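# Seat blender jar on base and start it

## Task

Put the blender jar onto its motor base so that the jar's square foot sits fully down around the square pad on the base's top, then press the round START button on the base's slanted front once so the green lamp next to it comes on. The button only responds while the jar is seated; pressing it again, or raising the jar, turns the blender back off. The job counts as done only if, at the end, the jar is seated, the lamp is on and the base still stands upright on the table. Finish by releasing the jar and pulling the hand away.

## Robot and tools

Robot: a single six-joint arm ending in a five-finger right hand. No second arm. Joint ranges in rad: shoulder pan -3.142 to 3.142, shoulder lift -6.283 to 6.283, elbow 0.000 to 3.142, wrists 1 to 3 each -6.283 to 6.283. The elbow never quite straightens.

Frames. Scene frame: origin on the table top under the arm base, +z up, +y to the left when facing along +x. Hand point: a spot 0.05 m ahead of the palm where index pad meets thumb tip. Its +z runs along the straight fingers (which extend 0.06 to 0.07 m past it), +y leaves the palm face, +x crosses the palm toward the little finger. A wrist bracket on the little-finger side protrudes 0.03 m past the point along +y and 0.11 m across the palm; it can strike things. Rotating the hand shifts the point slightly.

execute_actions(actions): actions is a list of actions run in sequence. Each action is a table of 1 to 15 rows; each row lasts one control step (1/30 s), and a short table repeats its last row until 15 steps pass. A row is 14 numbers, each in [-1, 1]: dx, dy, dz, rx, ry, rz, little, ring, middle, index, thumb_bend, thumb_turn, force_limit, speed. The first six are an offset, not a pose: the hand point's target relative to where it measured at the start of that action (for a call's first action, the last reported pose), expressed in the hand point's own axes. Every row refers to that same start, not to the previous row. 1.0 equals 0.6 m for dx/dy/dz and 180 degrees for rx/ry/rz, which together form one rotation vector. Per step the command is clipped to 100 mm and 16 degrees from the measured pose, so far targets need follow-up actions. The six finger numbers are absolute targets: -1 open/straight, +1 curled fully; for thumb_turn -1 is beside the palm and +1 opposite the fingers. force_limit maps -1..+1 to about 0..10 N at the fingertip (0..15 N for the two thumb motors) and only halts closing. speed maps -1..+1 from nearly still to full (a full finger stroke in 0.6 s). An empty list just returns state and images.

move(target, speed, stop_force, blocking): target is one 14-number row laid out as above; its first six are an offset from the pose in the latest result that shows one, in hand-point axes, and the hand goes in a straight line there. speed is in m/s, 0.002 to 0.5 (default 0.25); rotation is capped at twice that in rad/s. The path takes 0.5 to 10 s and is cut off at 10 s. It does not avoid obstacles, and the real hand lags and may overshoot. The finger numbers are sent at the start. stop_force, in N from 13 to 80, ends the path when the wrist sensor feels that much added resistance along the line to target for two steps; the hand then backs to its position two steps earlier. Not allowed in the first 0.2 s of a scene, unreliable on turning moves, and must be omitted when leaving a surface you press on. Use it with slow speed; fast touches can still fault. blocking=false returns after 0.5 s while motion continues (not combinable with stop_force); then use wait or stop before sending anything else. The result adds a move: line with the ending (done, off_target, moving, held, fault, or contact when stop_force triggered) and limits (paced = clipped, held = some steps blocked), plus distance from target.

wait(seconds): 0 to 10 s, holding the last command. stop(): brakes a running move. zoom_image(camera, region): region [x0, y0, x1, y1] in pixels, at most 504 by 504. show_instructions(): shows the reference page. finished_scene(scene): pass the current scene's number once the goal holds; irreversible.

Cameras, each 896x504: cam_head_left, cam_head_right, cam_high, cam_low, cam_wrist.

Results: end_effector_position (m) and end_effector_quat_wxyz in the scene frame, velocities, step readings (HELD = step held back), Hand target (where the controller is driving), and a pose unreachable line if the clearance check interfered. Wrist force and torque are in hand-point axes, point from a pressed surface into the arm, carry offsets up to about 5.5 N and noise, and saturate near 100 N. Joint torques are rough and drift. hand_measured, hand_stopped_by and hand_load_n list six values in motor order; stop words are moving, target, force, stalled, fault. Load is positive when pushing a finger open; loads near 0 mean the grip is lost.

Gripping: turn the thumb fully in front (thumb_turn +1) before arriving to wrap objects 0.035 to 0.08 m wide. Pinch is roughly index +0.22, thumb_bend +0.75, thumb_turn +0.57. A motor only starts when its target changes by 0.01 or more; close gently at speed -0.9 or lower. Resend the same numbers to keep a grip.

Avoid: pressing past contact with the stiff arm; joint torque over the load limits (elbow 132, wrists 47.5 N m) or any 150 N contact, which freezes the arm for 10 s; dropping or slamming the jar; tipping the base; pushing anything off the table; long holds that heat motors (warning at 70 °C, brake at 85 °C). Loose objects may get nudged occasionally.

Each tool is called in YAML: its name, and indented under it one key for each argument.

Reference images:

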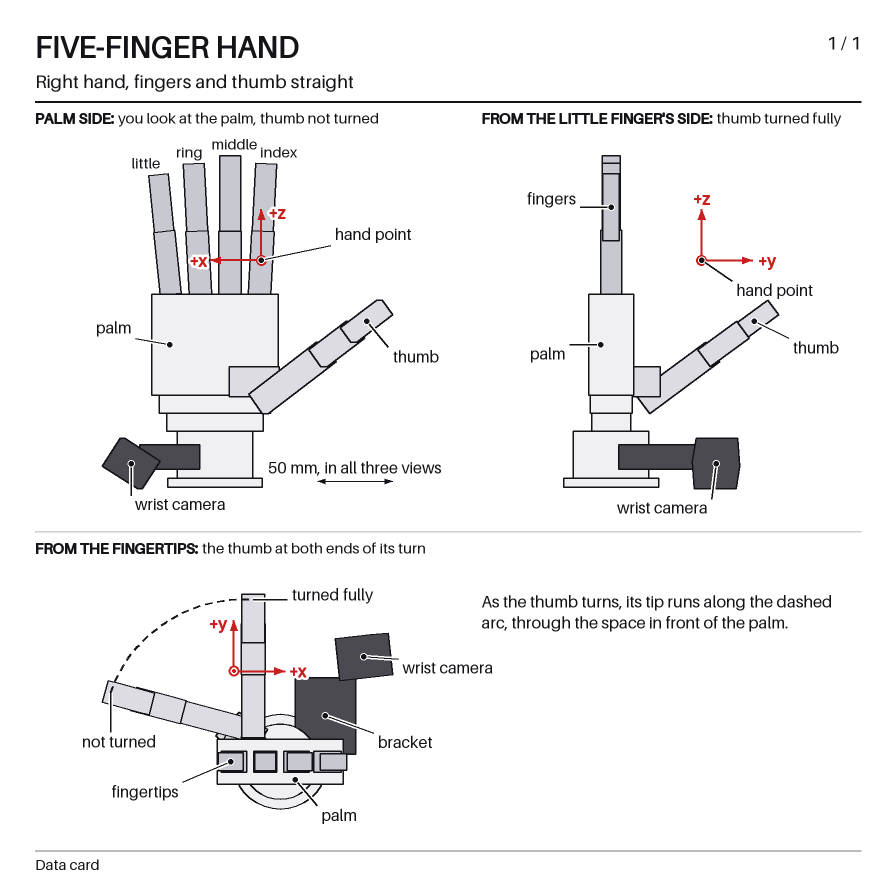

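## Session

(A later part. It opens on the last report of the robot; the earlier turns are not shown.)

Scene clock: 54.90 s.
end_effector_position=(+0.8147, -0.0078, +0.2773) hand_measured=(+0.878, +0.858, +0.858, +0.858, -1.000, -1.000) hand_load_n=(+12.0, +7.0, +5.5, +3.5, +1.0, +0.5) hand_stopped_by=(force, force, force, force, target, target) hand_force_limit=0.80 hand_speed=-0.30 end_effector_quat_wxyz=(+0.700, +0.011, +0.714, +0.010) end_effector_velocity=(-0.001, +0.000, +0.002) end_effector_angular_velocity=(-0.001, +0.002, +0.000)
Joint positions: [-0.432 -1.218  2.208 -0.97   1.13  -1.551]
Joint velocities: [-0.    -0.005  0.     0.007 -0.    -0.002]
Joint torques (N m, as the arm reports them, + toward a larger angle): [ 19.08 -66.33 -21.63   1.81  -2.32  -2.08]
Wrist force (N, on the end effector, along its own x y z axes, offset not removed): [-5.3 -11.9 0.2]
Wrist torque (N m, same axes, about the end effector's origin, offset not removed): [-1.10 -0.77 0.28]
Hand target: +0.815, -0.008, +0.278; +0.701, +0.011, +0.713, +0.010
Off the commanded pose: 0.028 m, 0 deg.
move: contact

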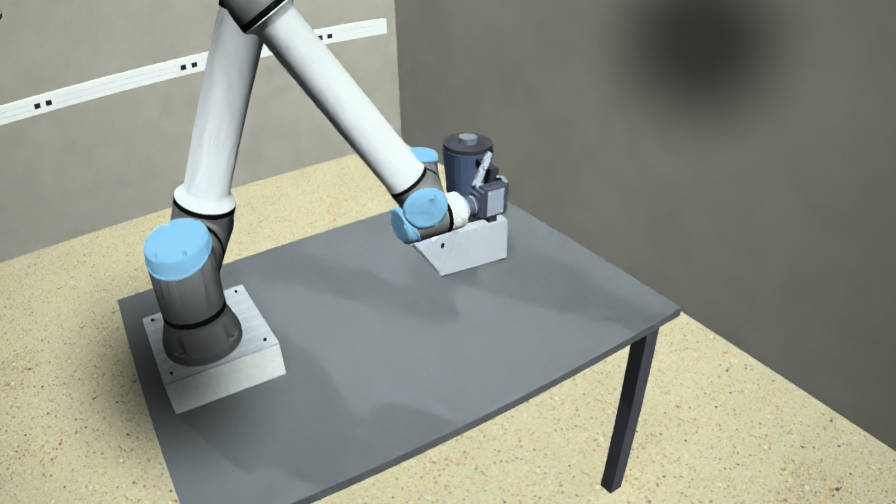

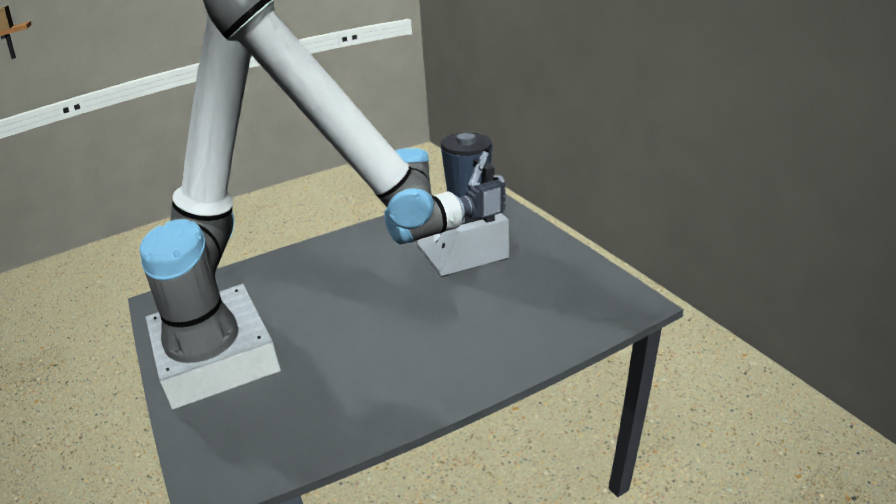

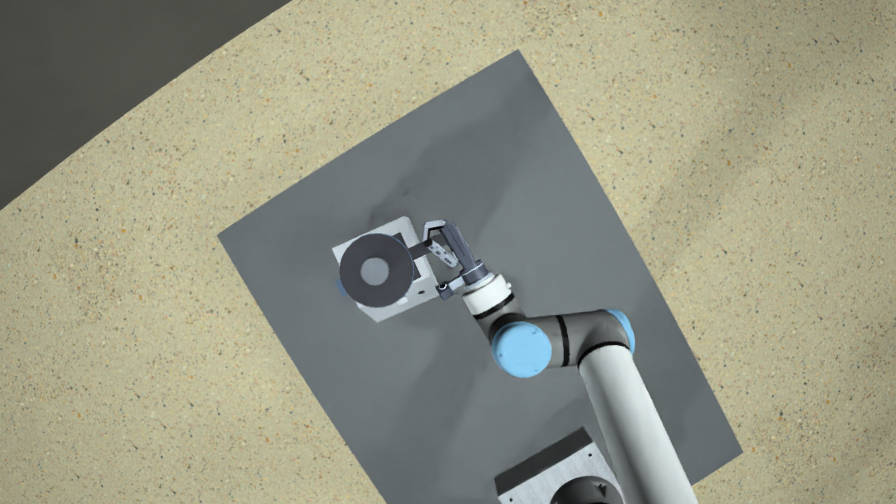

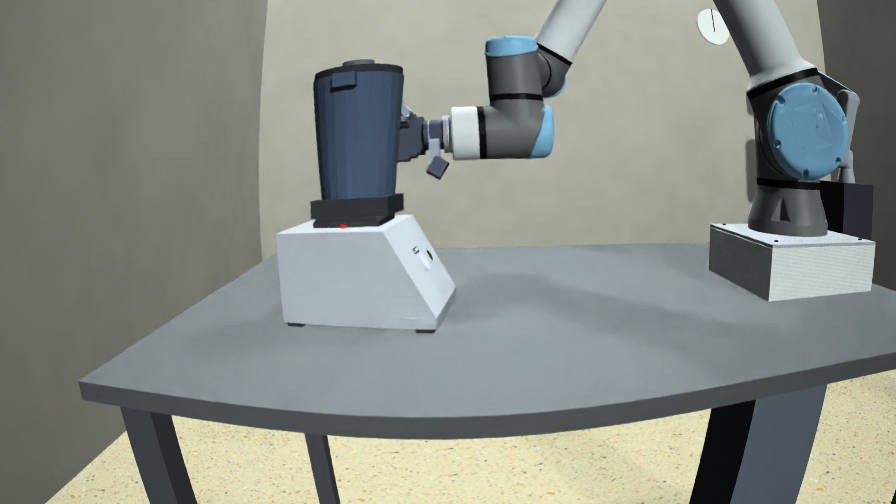

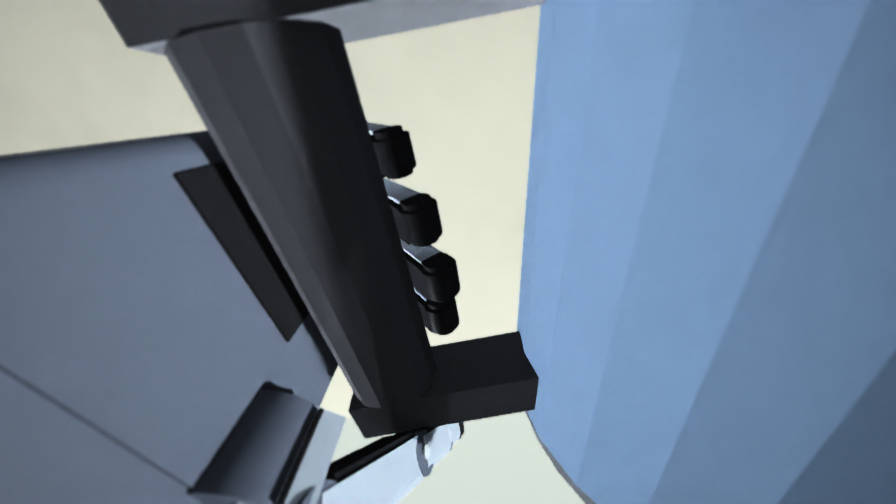

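zoom_image:
  camera: "cam_high"
  region: [320,200,460,330]

zoom_image:
  camera: "cam_low"
  region: [290,170,430,250]

zoom_image:
  camera: "cam_head_right"
  region: [420,180,520,260]

Region (320, 200, 460, 330) of cam_high's 896x504 image, scaled by 3.600, with more detail than that image has; it fills the top 468 rows of this view, and the rest is white.

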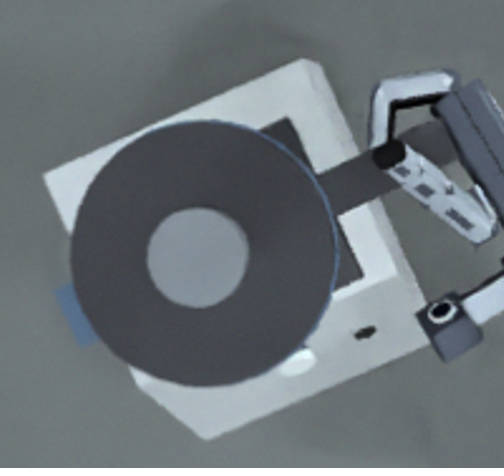

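Region (290, 170, 430, 250) of cam_low's 896x504 image, scaled by 3.600, with more detail than that image has; it fills the top 288 rows of this view, and the rest is white.

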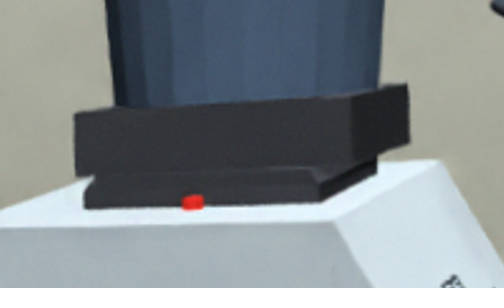

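Region (420, 180, 520, 260) of cam_head_right's 896x504 image, scaled by 5.040, with more detail than that image has; it fills the top 403 rows of this view, and the rest is white.

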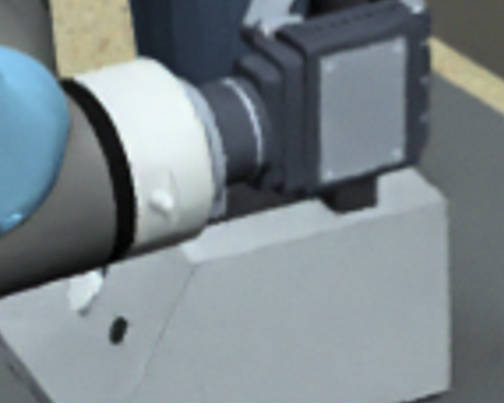

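move:
  target: [-0.006,0.003,0.009,0,0,0,1,1,1,1,-1,-1,0.8,-0.3]
  speed: 0.01

move:
  target: [0.05,0,0,0,0,0,1,1,1,1,-1,-1,0.8,-0.3]
  speed: 0.008
  stop_force: 15

zoom_image:
  camera: "cam_low"
  region: [290,170,430,250]

Scene clock: 60.57 s.
end_effector_position=(+0.8199, -0.0062, +0.2808) hand_measured=(+0.878, +0.858, +0.858, +0.858, -1.000, -1.000) hand_load_n=(+11.5, +7.5, +6.5, +5.5, +1.0, -0.5) hand_stopped_by=(force, force, force, force, target, target) hand_force_limit=0.80 hand_speed=-0.30 end_effector_quat_wxyz=(+0.700, +0.011, +0.714, +0.010) end_effector_velocity=(+0.002, +0.001, +0.002) end_effector_angular_velocity=(-0.000, -0.000, -0.000)
Joint positions: [-0.425 -1.218  2.197 -0.959  1.137 -1.551]
Joint velocities: [ 0.003 -0.    -0.004  0.004  0.003  0.   ]
Joint torques (N m, as the arm reports them, + toward a larger angle): [ 17.98 -48.89 -39.73  -1.14   4.28   3.96]
Wrist force (N, on the end effector, along its own x y z axes, offset not removed): [16.5 -1.5 3.8]
Wrist torque (N m, same axes, about the end effector's origin, offset not removed): [-0.66 -1.41 -0.94]
Hand target: +0.820, -0.006, +0.281; +0.700, +0.011, +0.714, +0.010
Off the commanded pose: 0.000 m, 0 deg.
move: done

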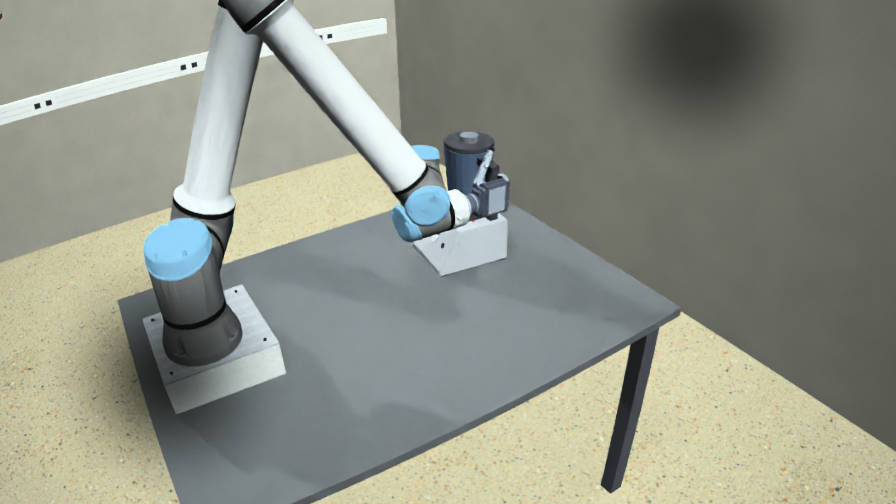

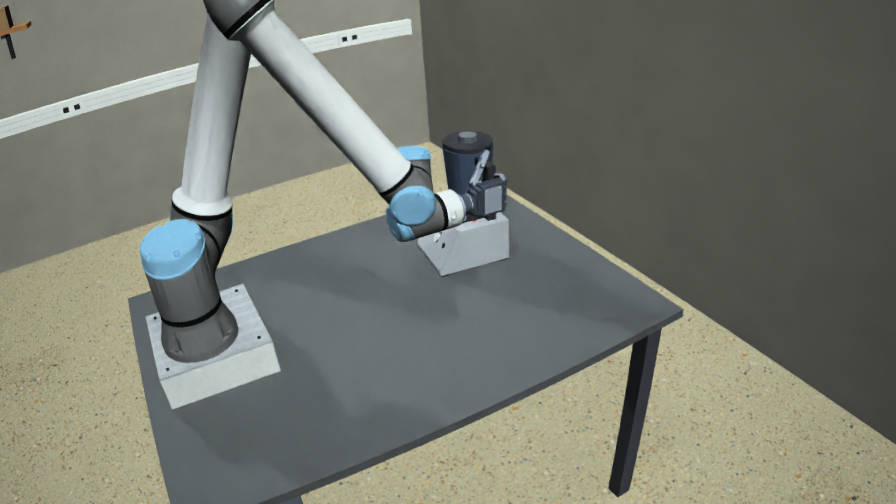

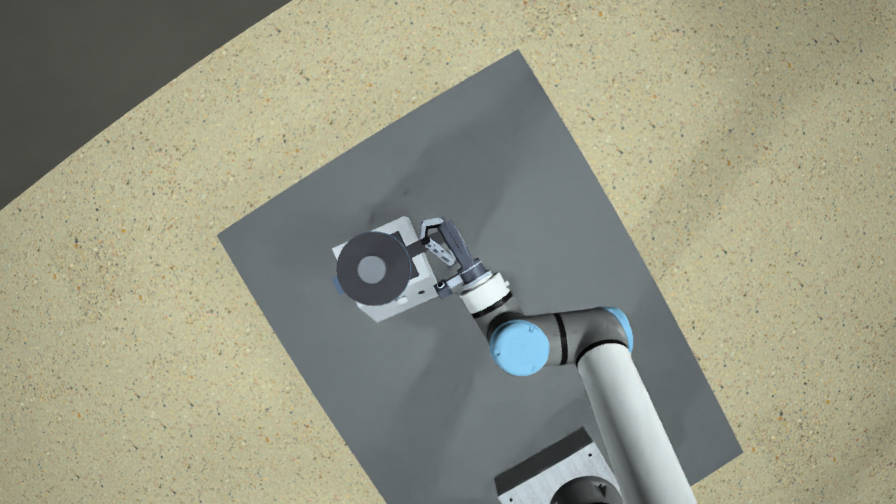

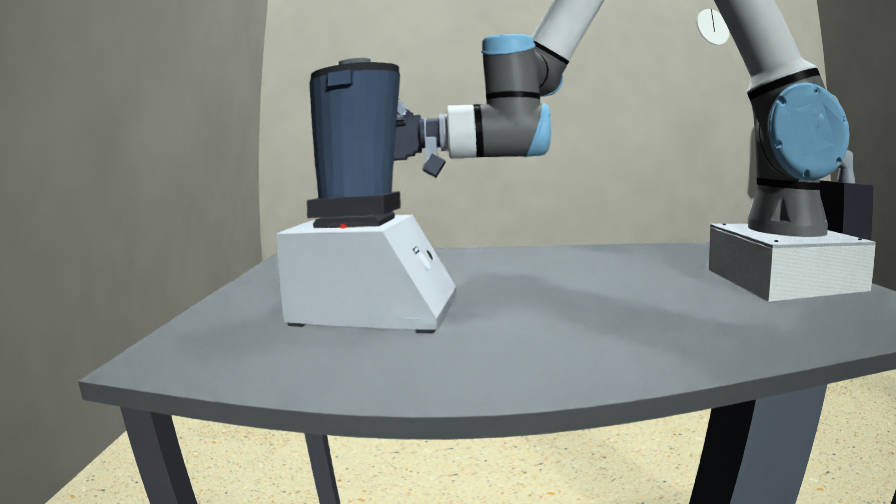

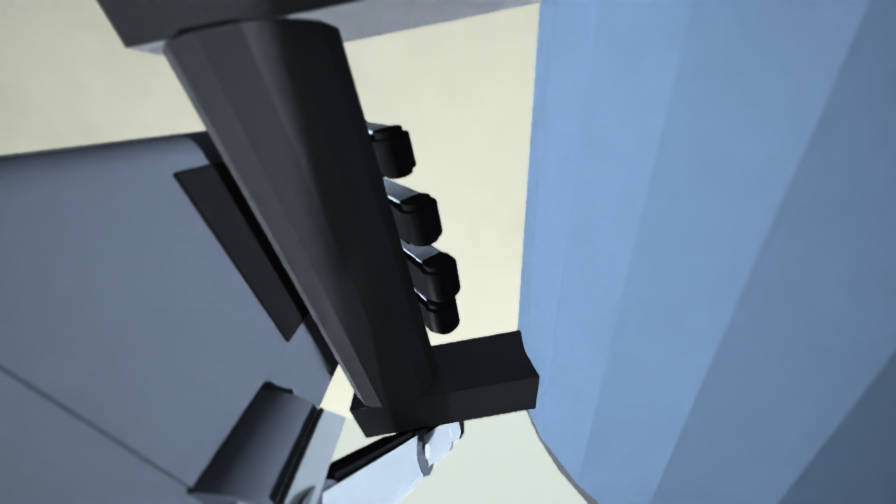

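Scene clock: 61.37 s.
end_effector_position=(+0.8199, -0.0062, +0.2774) hand_measured=(+0.878, +0.858, +0.858, +0.858, -1.000, -1.000) hand_load_n=(+12.0, +7.0, +5.5, +4.0, +1.0, +0.5) hand_stopped_by=(force, force, force, force, target, target) hand_force_limit=0.80 hand_speed=-0.30 end_effector_quat_wxyz=(+0.700, +0.011, +0.714, +0.010) end_effector_velocity=(-0.000, +0.000, +0.001) end_effector_angular_velocity=(+0.002, +0.004, -0.000)
Joint positions: [-0.425 -1.212  2.199 -0.966  1.137 -1.551]
Joint velocities: [-0.    -0.003 -0.001  0.008  0.     0.   ]
Joint torques (N m, as the arm reports them, + toward a larger angle): [ 14.07 -63.63 -17.86   2.24   0.22  -0.2 ]
Wrist force (N, on the end effector, along its own x y z axes, offset not removed): [-1.5 -11.4 1.8]
Wrist torque (N m, same axes, about the end effector's origin, offset not removed): [-1.10 -1.18 0.29]
Hand target: +0.820, -0.006, +0.278; +0.701, +0.011, +0.713, +0.010
Off the commanded pose: 0.027 m, 0 deg.
move: contact

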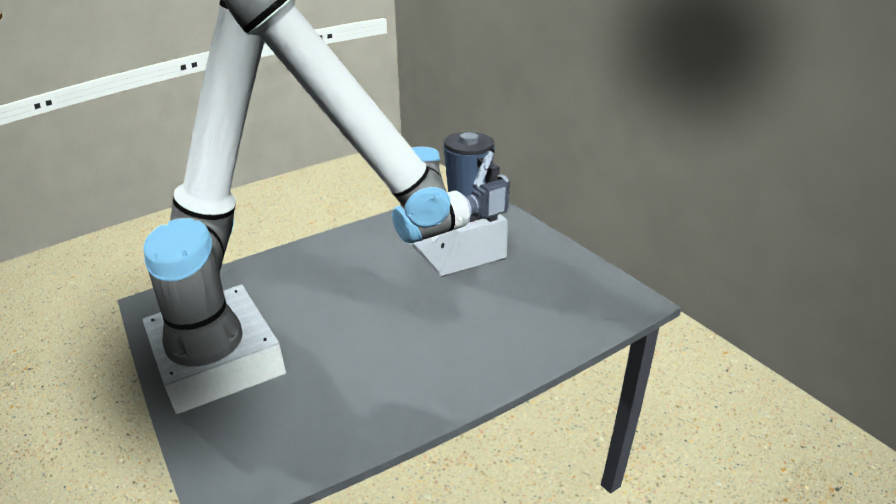

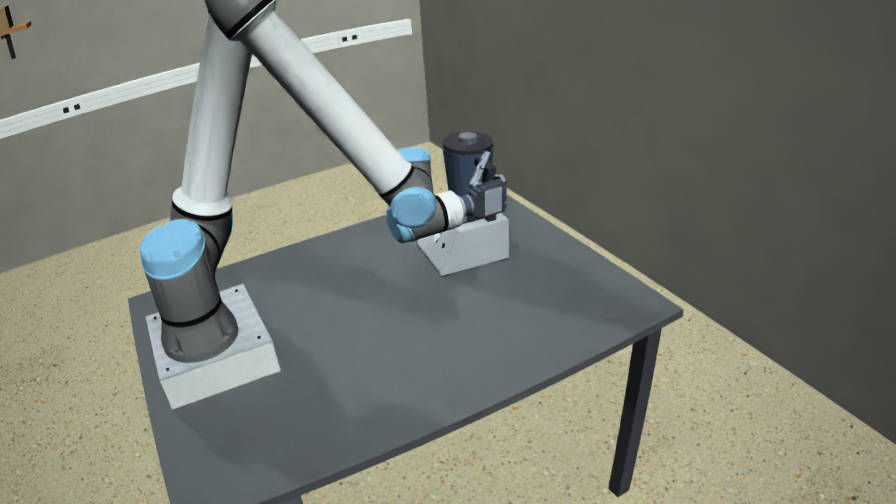

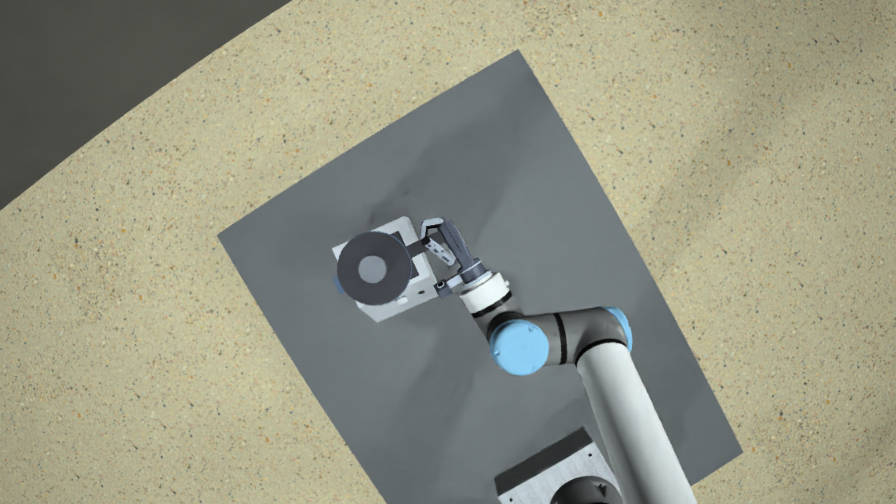

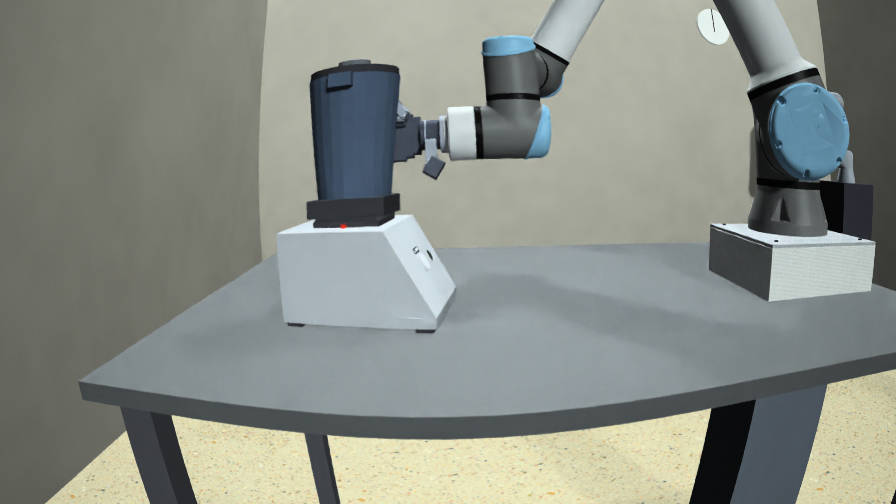

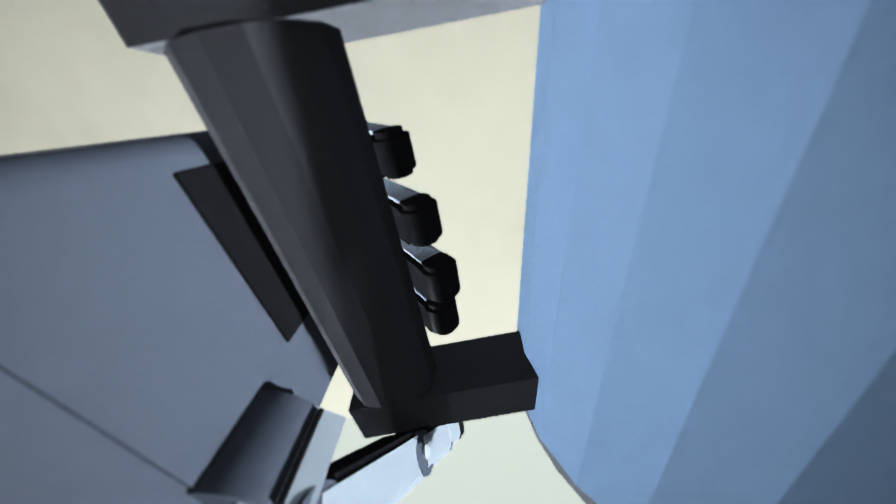

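Region (290, 170, 430, 250) of cam_low's 896x504 image, scaled by 3.600, with more detail than that image has; it fills the top 288 rows of this view, and the rest is white.

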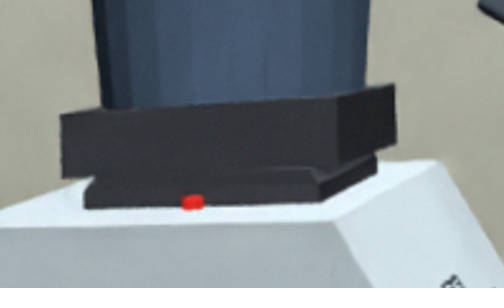

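move:
  target: [-0.005,0.008,0,0,0,0,1,1,1,1,-1,-1,0.8,-0.3]
  speed: 0.01

move:
  target: [0.05,0,0,0,0,0,1,1,1,1,-1,-1,0.8,-0.3]
  speed: 0.008
  stop_force: 20

Scene clock: 64.13 s.
end_effector_position=(+0.8201, -0.0017, +0.2805) hand_measured=(+0.878, +0.858, +0.858, +0.858, -1.000, -1.000) hand_load_n=(+11.5, +7.0, +6.5, +5.5, +1.0, -0.5) hand_stopped_by=(force, force, force, force, target, target) hand_force_limit=0.80 hand_speed=-0.30 end_effector_quat_wxyz=(+0.701, +0.011, +0.713, +0.010) end_effector_velocity=(-0.000, +0.002, +0.001) end_effector_angular_velocity=(+0.002, +0.000, +0.000)
Joint positions: [-0.417 -1.218  2.198 -0.961  1.145 -1.551]
Joint velocities: [ 0.004 -0.002  0.     0.002  0.004  0.002]
Joint torques (N m, as the arm reports them, + toward a larger angle): [ 12.87 -82.18 -22.39  -0.87   3.82   4.47]
Wrist force (N, on the end effector, along its own x y z axes, offset not removed): [16.2 -0.9 4.1]
Wrist torque (N m, same axes, about the end effector's origin, offset not removed): [-0.61 -1.30 -0.92]
Hand target: +0.820, -0.001, +0.281; +0.700, +0.011, +0.714, +0.010
Off the commanded pose: 0.000 m, 0 deg.
move: done

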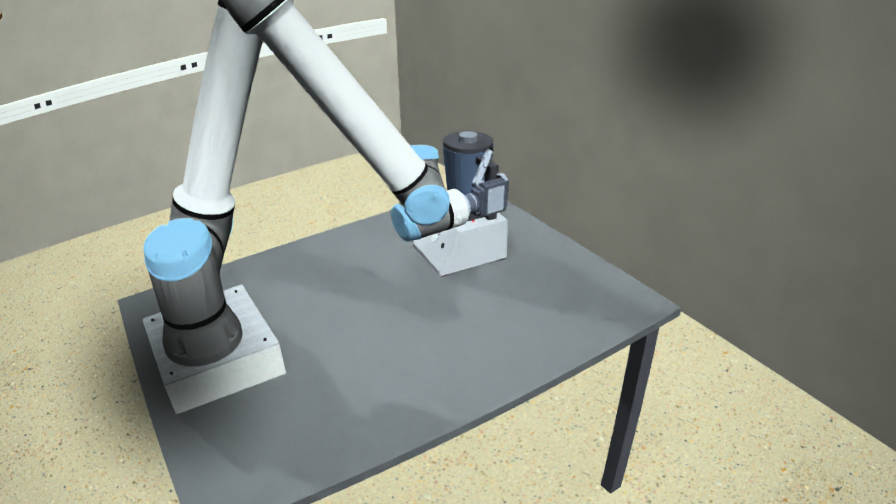

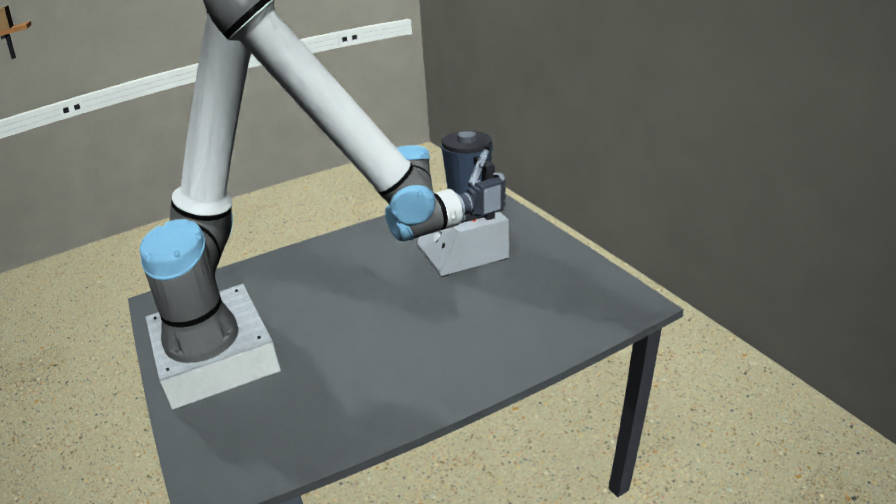

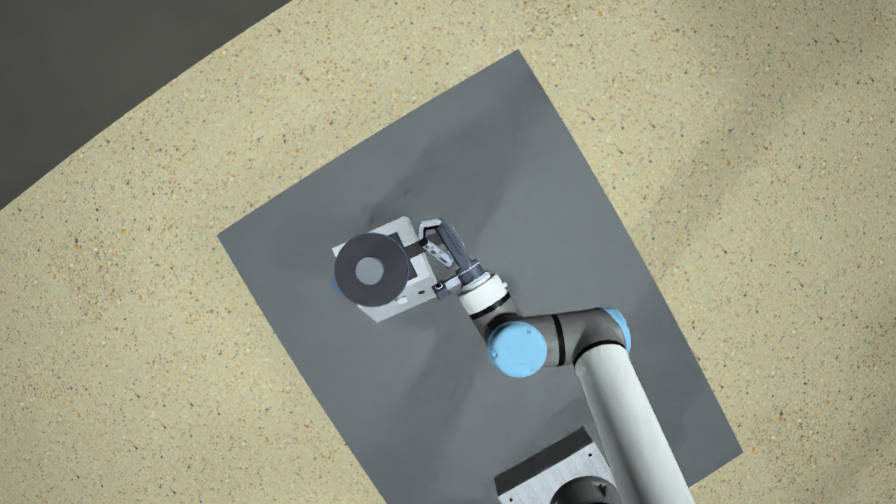

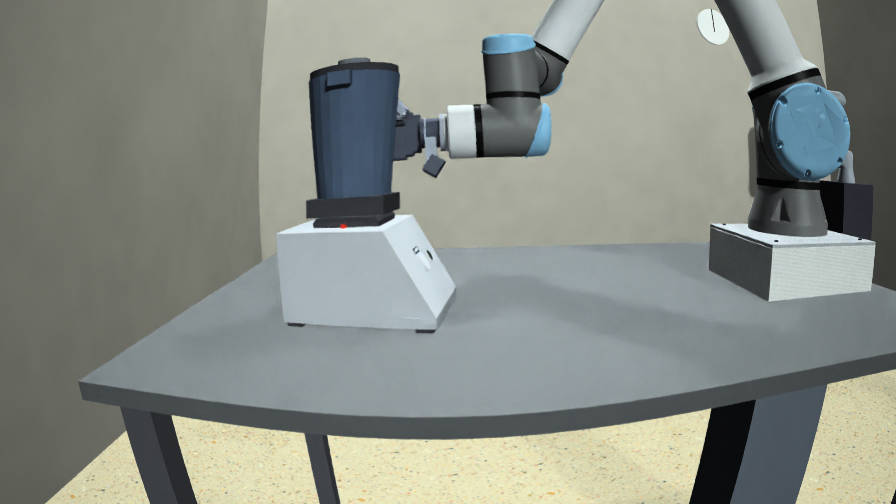

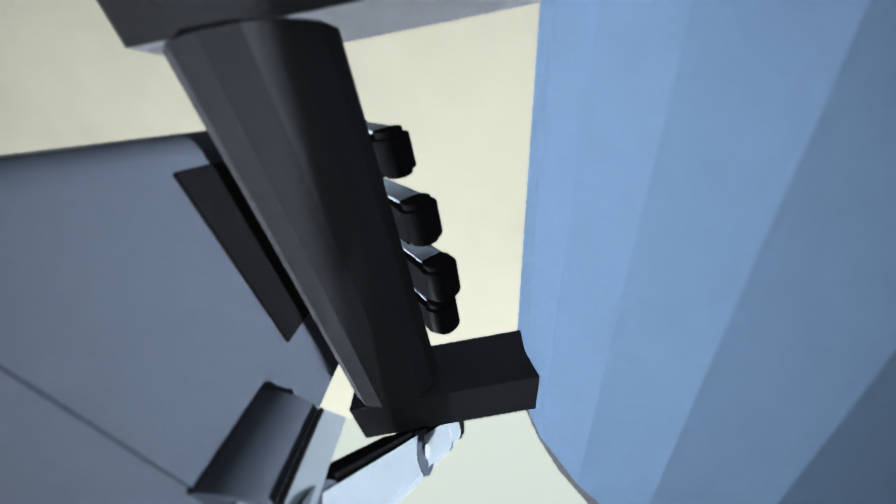

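Scene clock: 65.00 s.
end_effector_position=(+0.8200, -0.0016, +0.2767) hand_measured=(+0.878, +0.858, +0.858, +0.858, -1.000, -1.000) hand_load_n=(+12.5, +7.0, +5.0, +3.5, +1.0, +0.5) hand_stopped_by=(force, force, force, force, target, target) hand_force_limit=0.80 hand_speed=-0.30 end_effector_quat_wxyz=(+0.701, +0.011, +0.713, +0.010) end_effector_velocity=(-0.001, +0.001, +0.002) end_effector_angular_velocity=(+0.000, +0.002, +0.000)
Joint positions: [-0.417 -1.211  2.2   -0.969  1.145 -1.55 ]
Joint velocities: [ 0.    -0.005  0.     0.008  0.    -0.001]
Joint torques (N m, as the arm reports them, + toward a larger angle): [  7.7  -66.68 -14.43   3.71  -0.9   -0.53]
Wrist force (N, on the end effector, along its own x y z axes, offset not removed): [-8.1 -14.3 0.9]
Wrist torque (N m, same axes, about the end effector's origin, offset not removed): [-1.10 -0.84 0.56]
Hand target: +0.820, -0.002, +0.277; +0.701, +0.011, +0.713, +0.010
Off the commanded pose: 0.026 m, 0 deg.
move: contact

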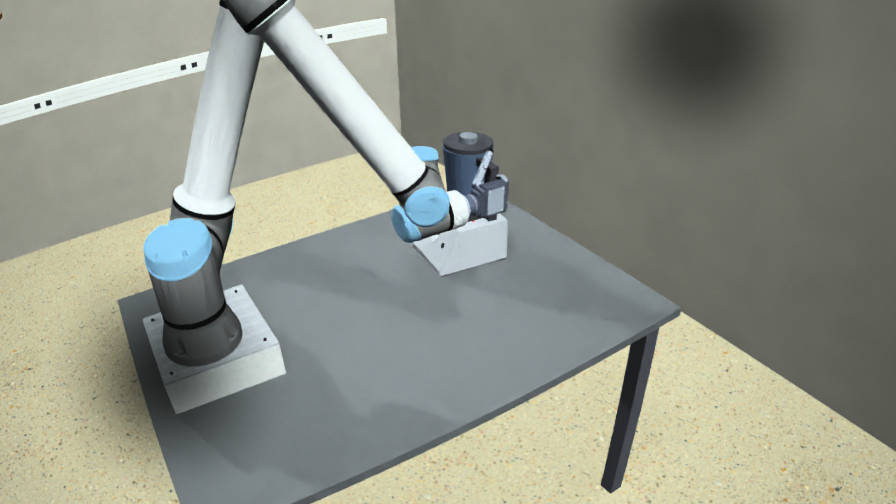

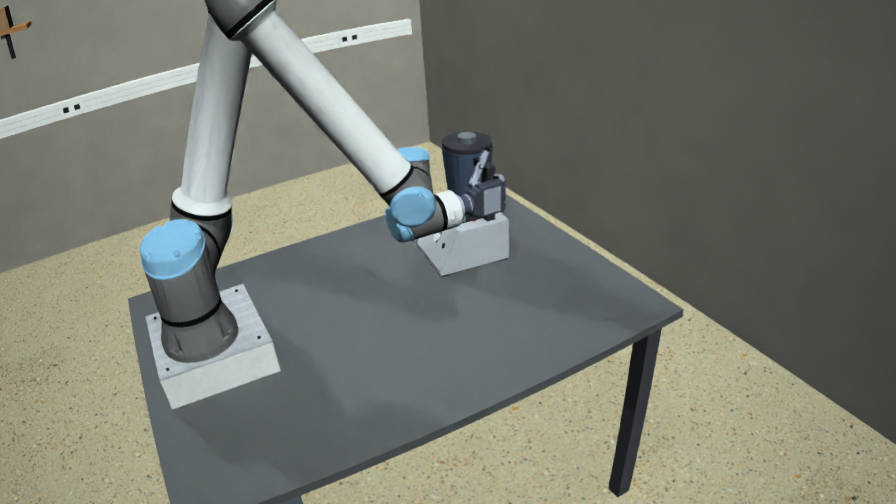

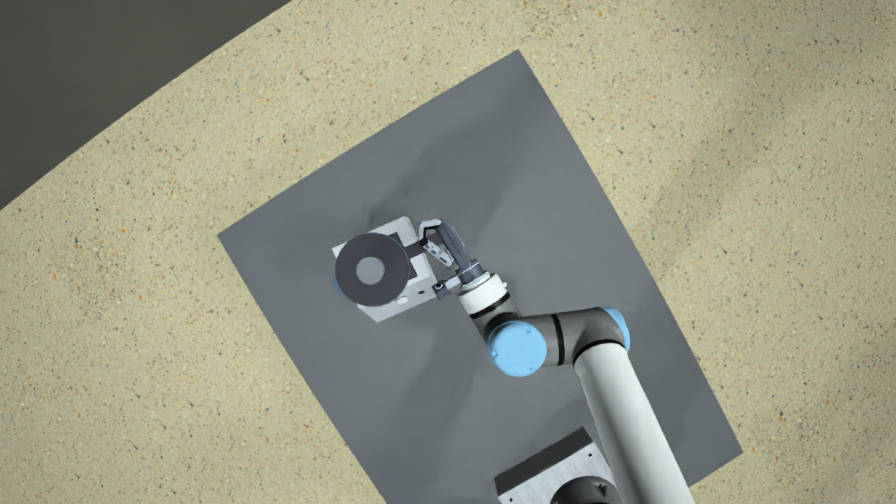

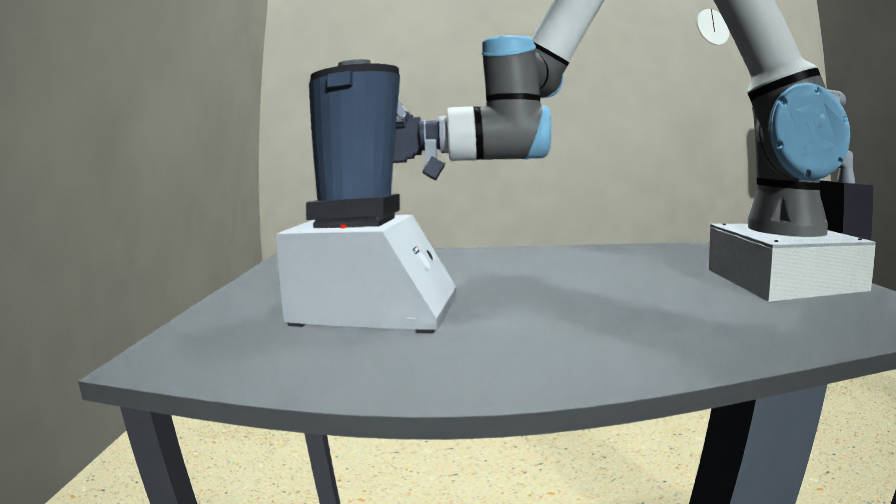

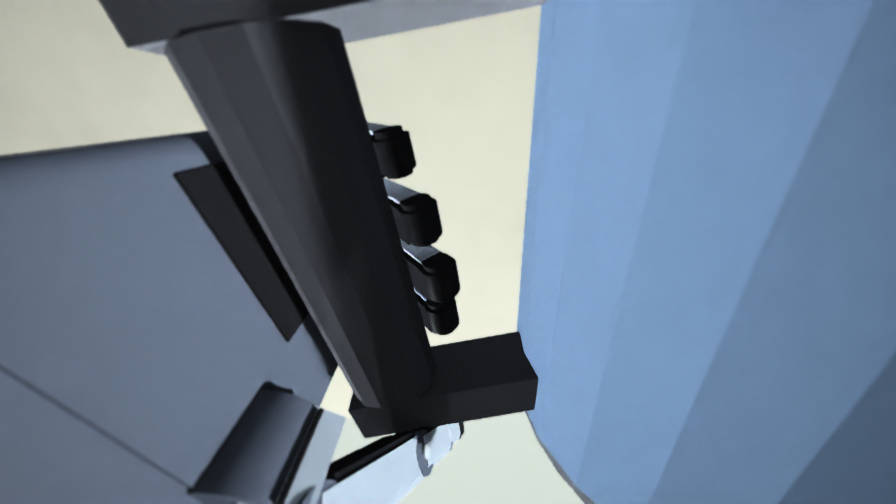

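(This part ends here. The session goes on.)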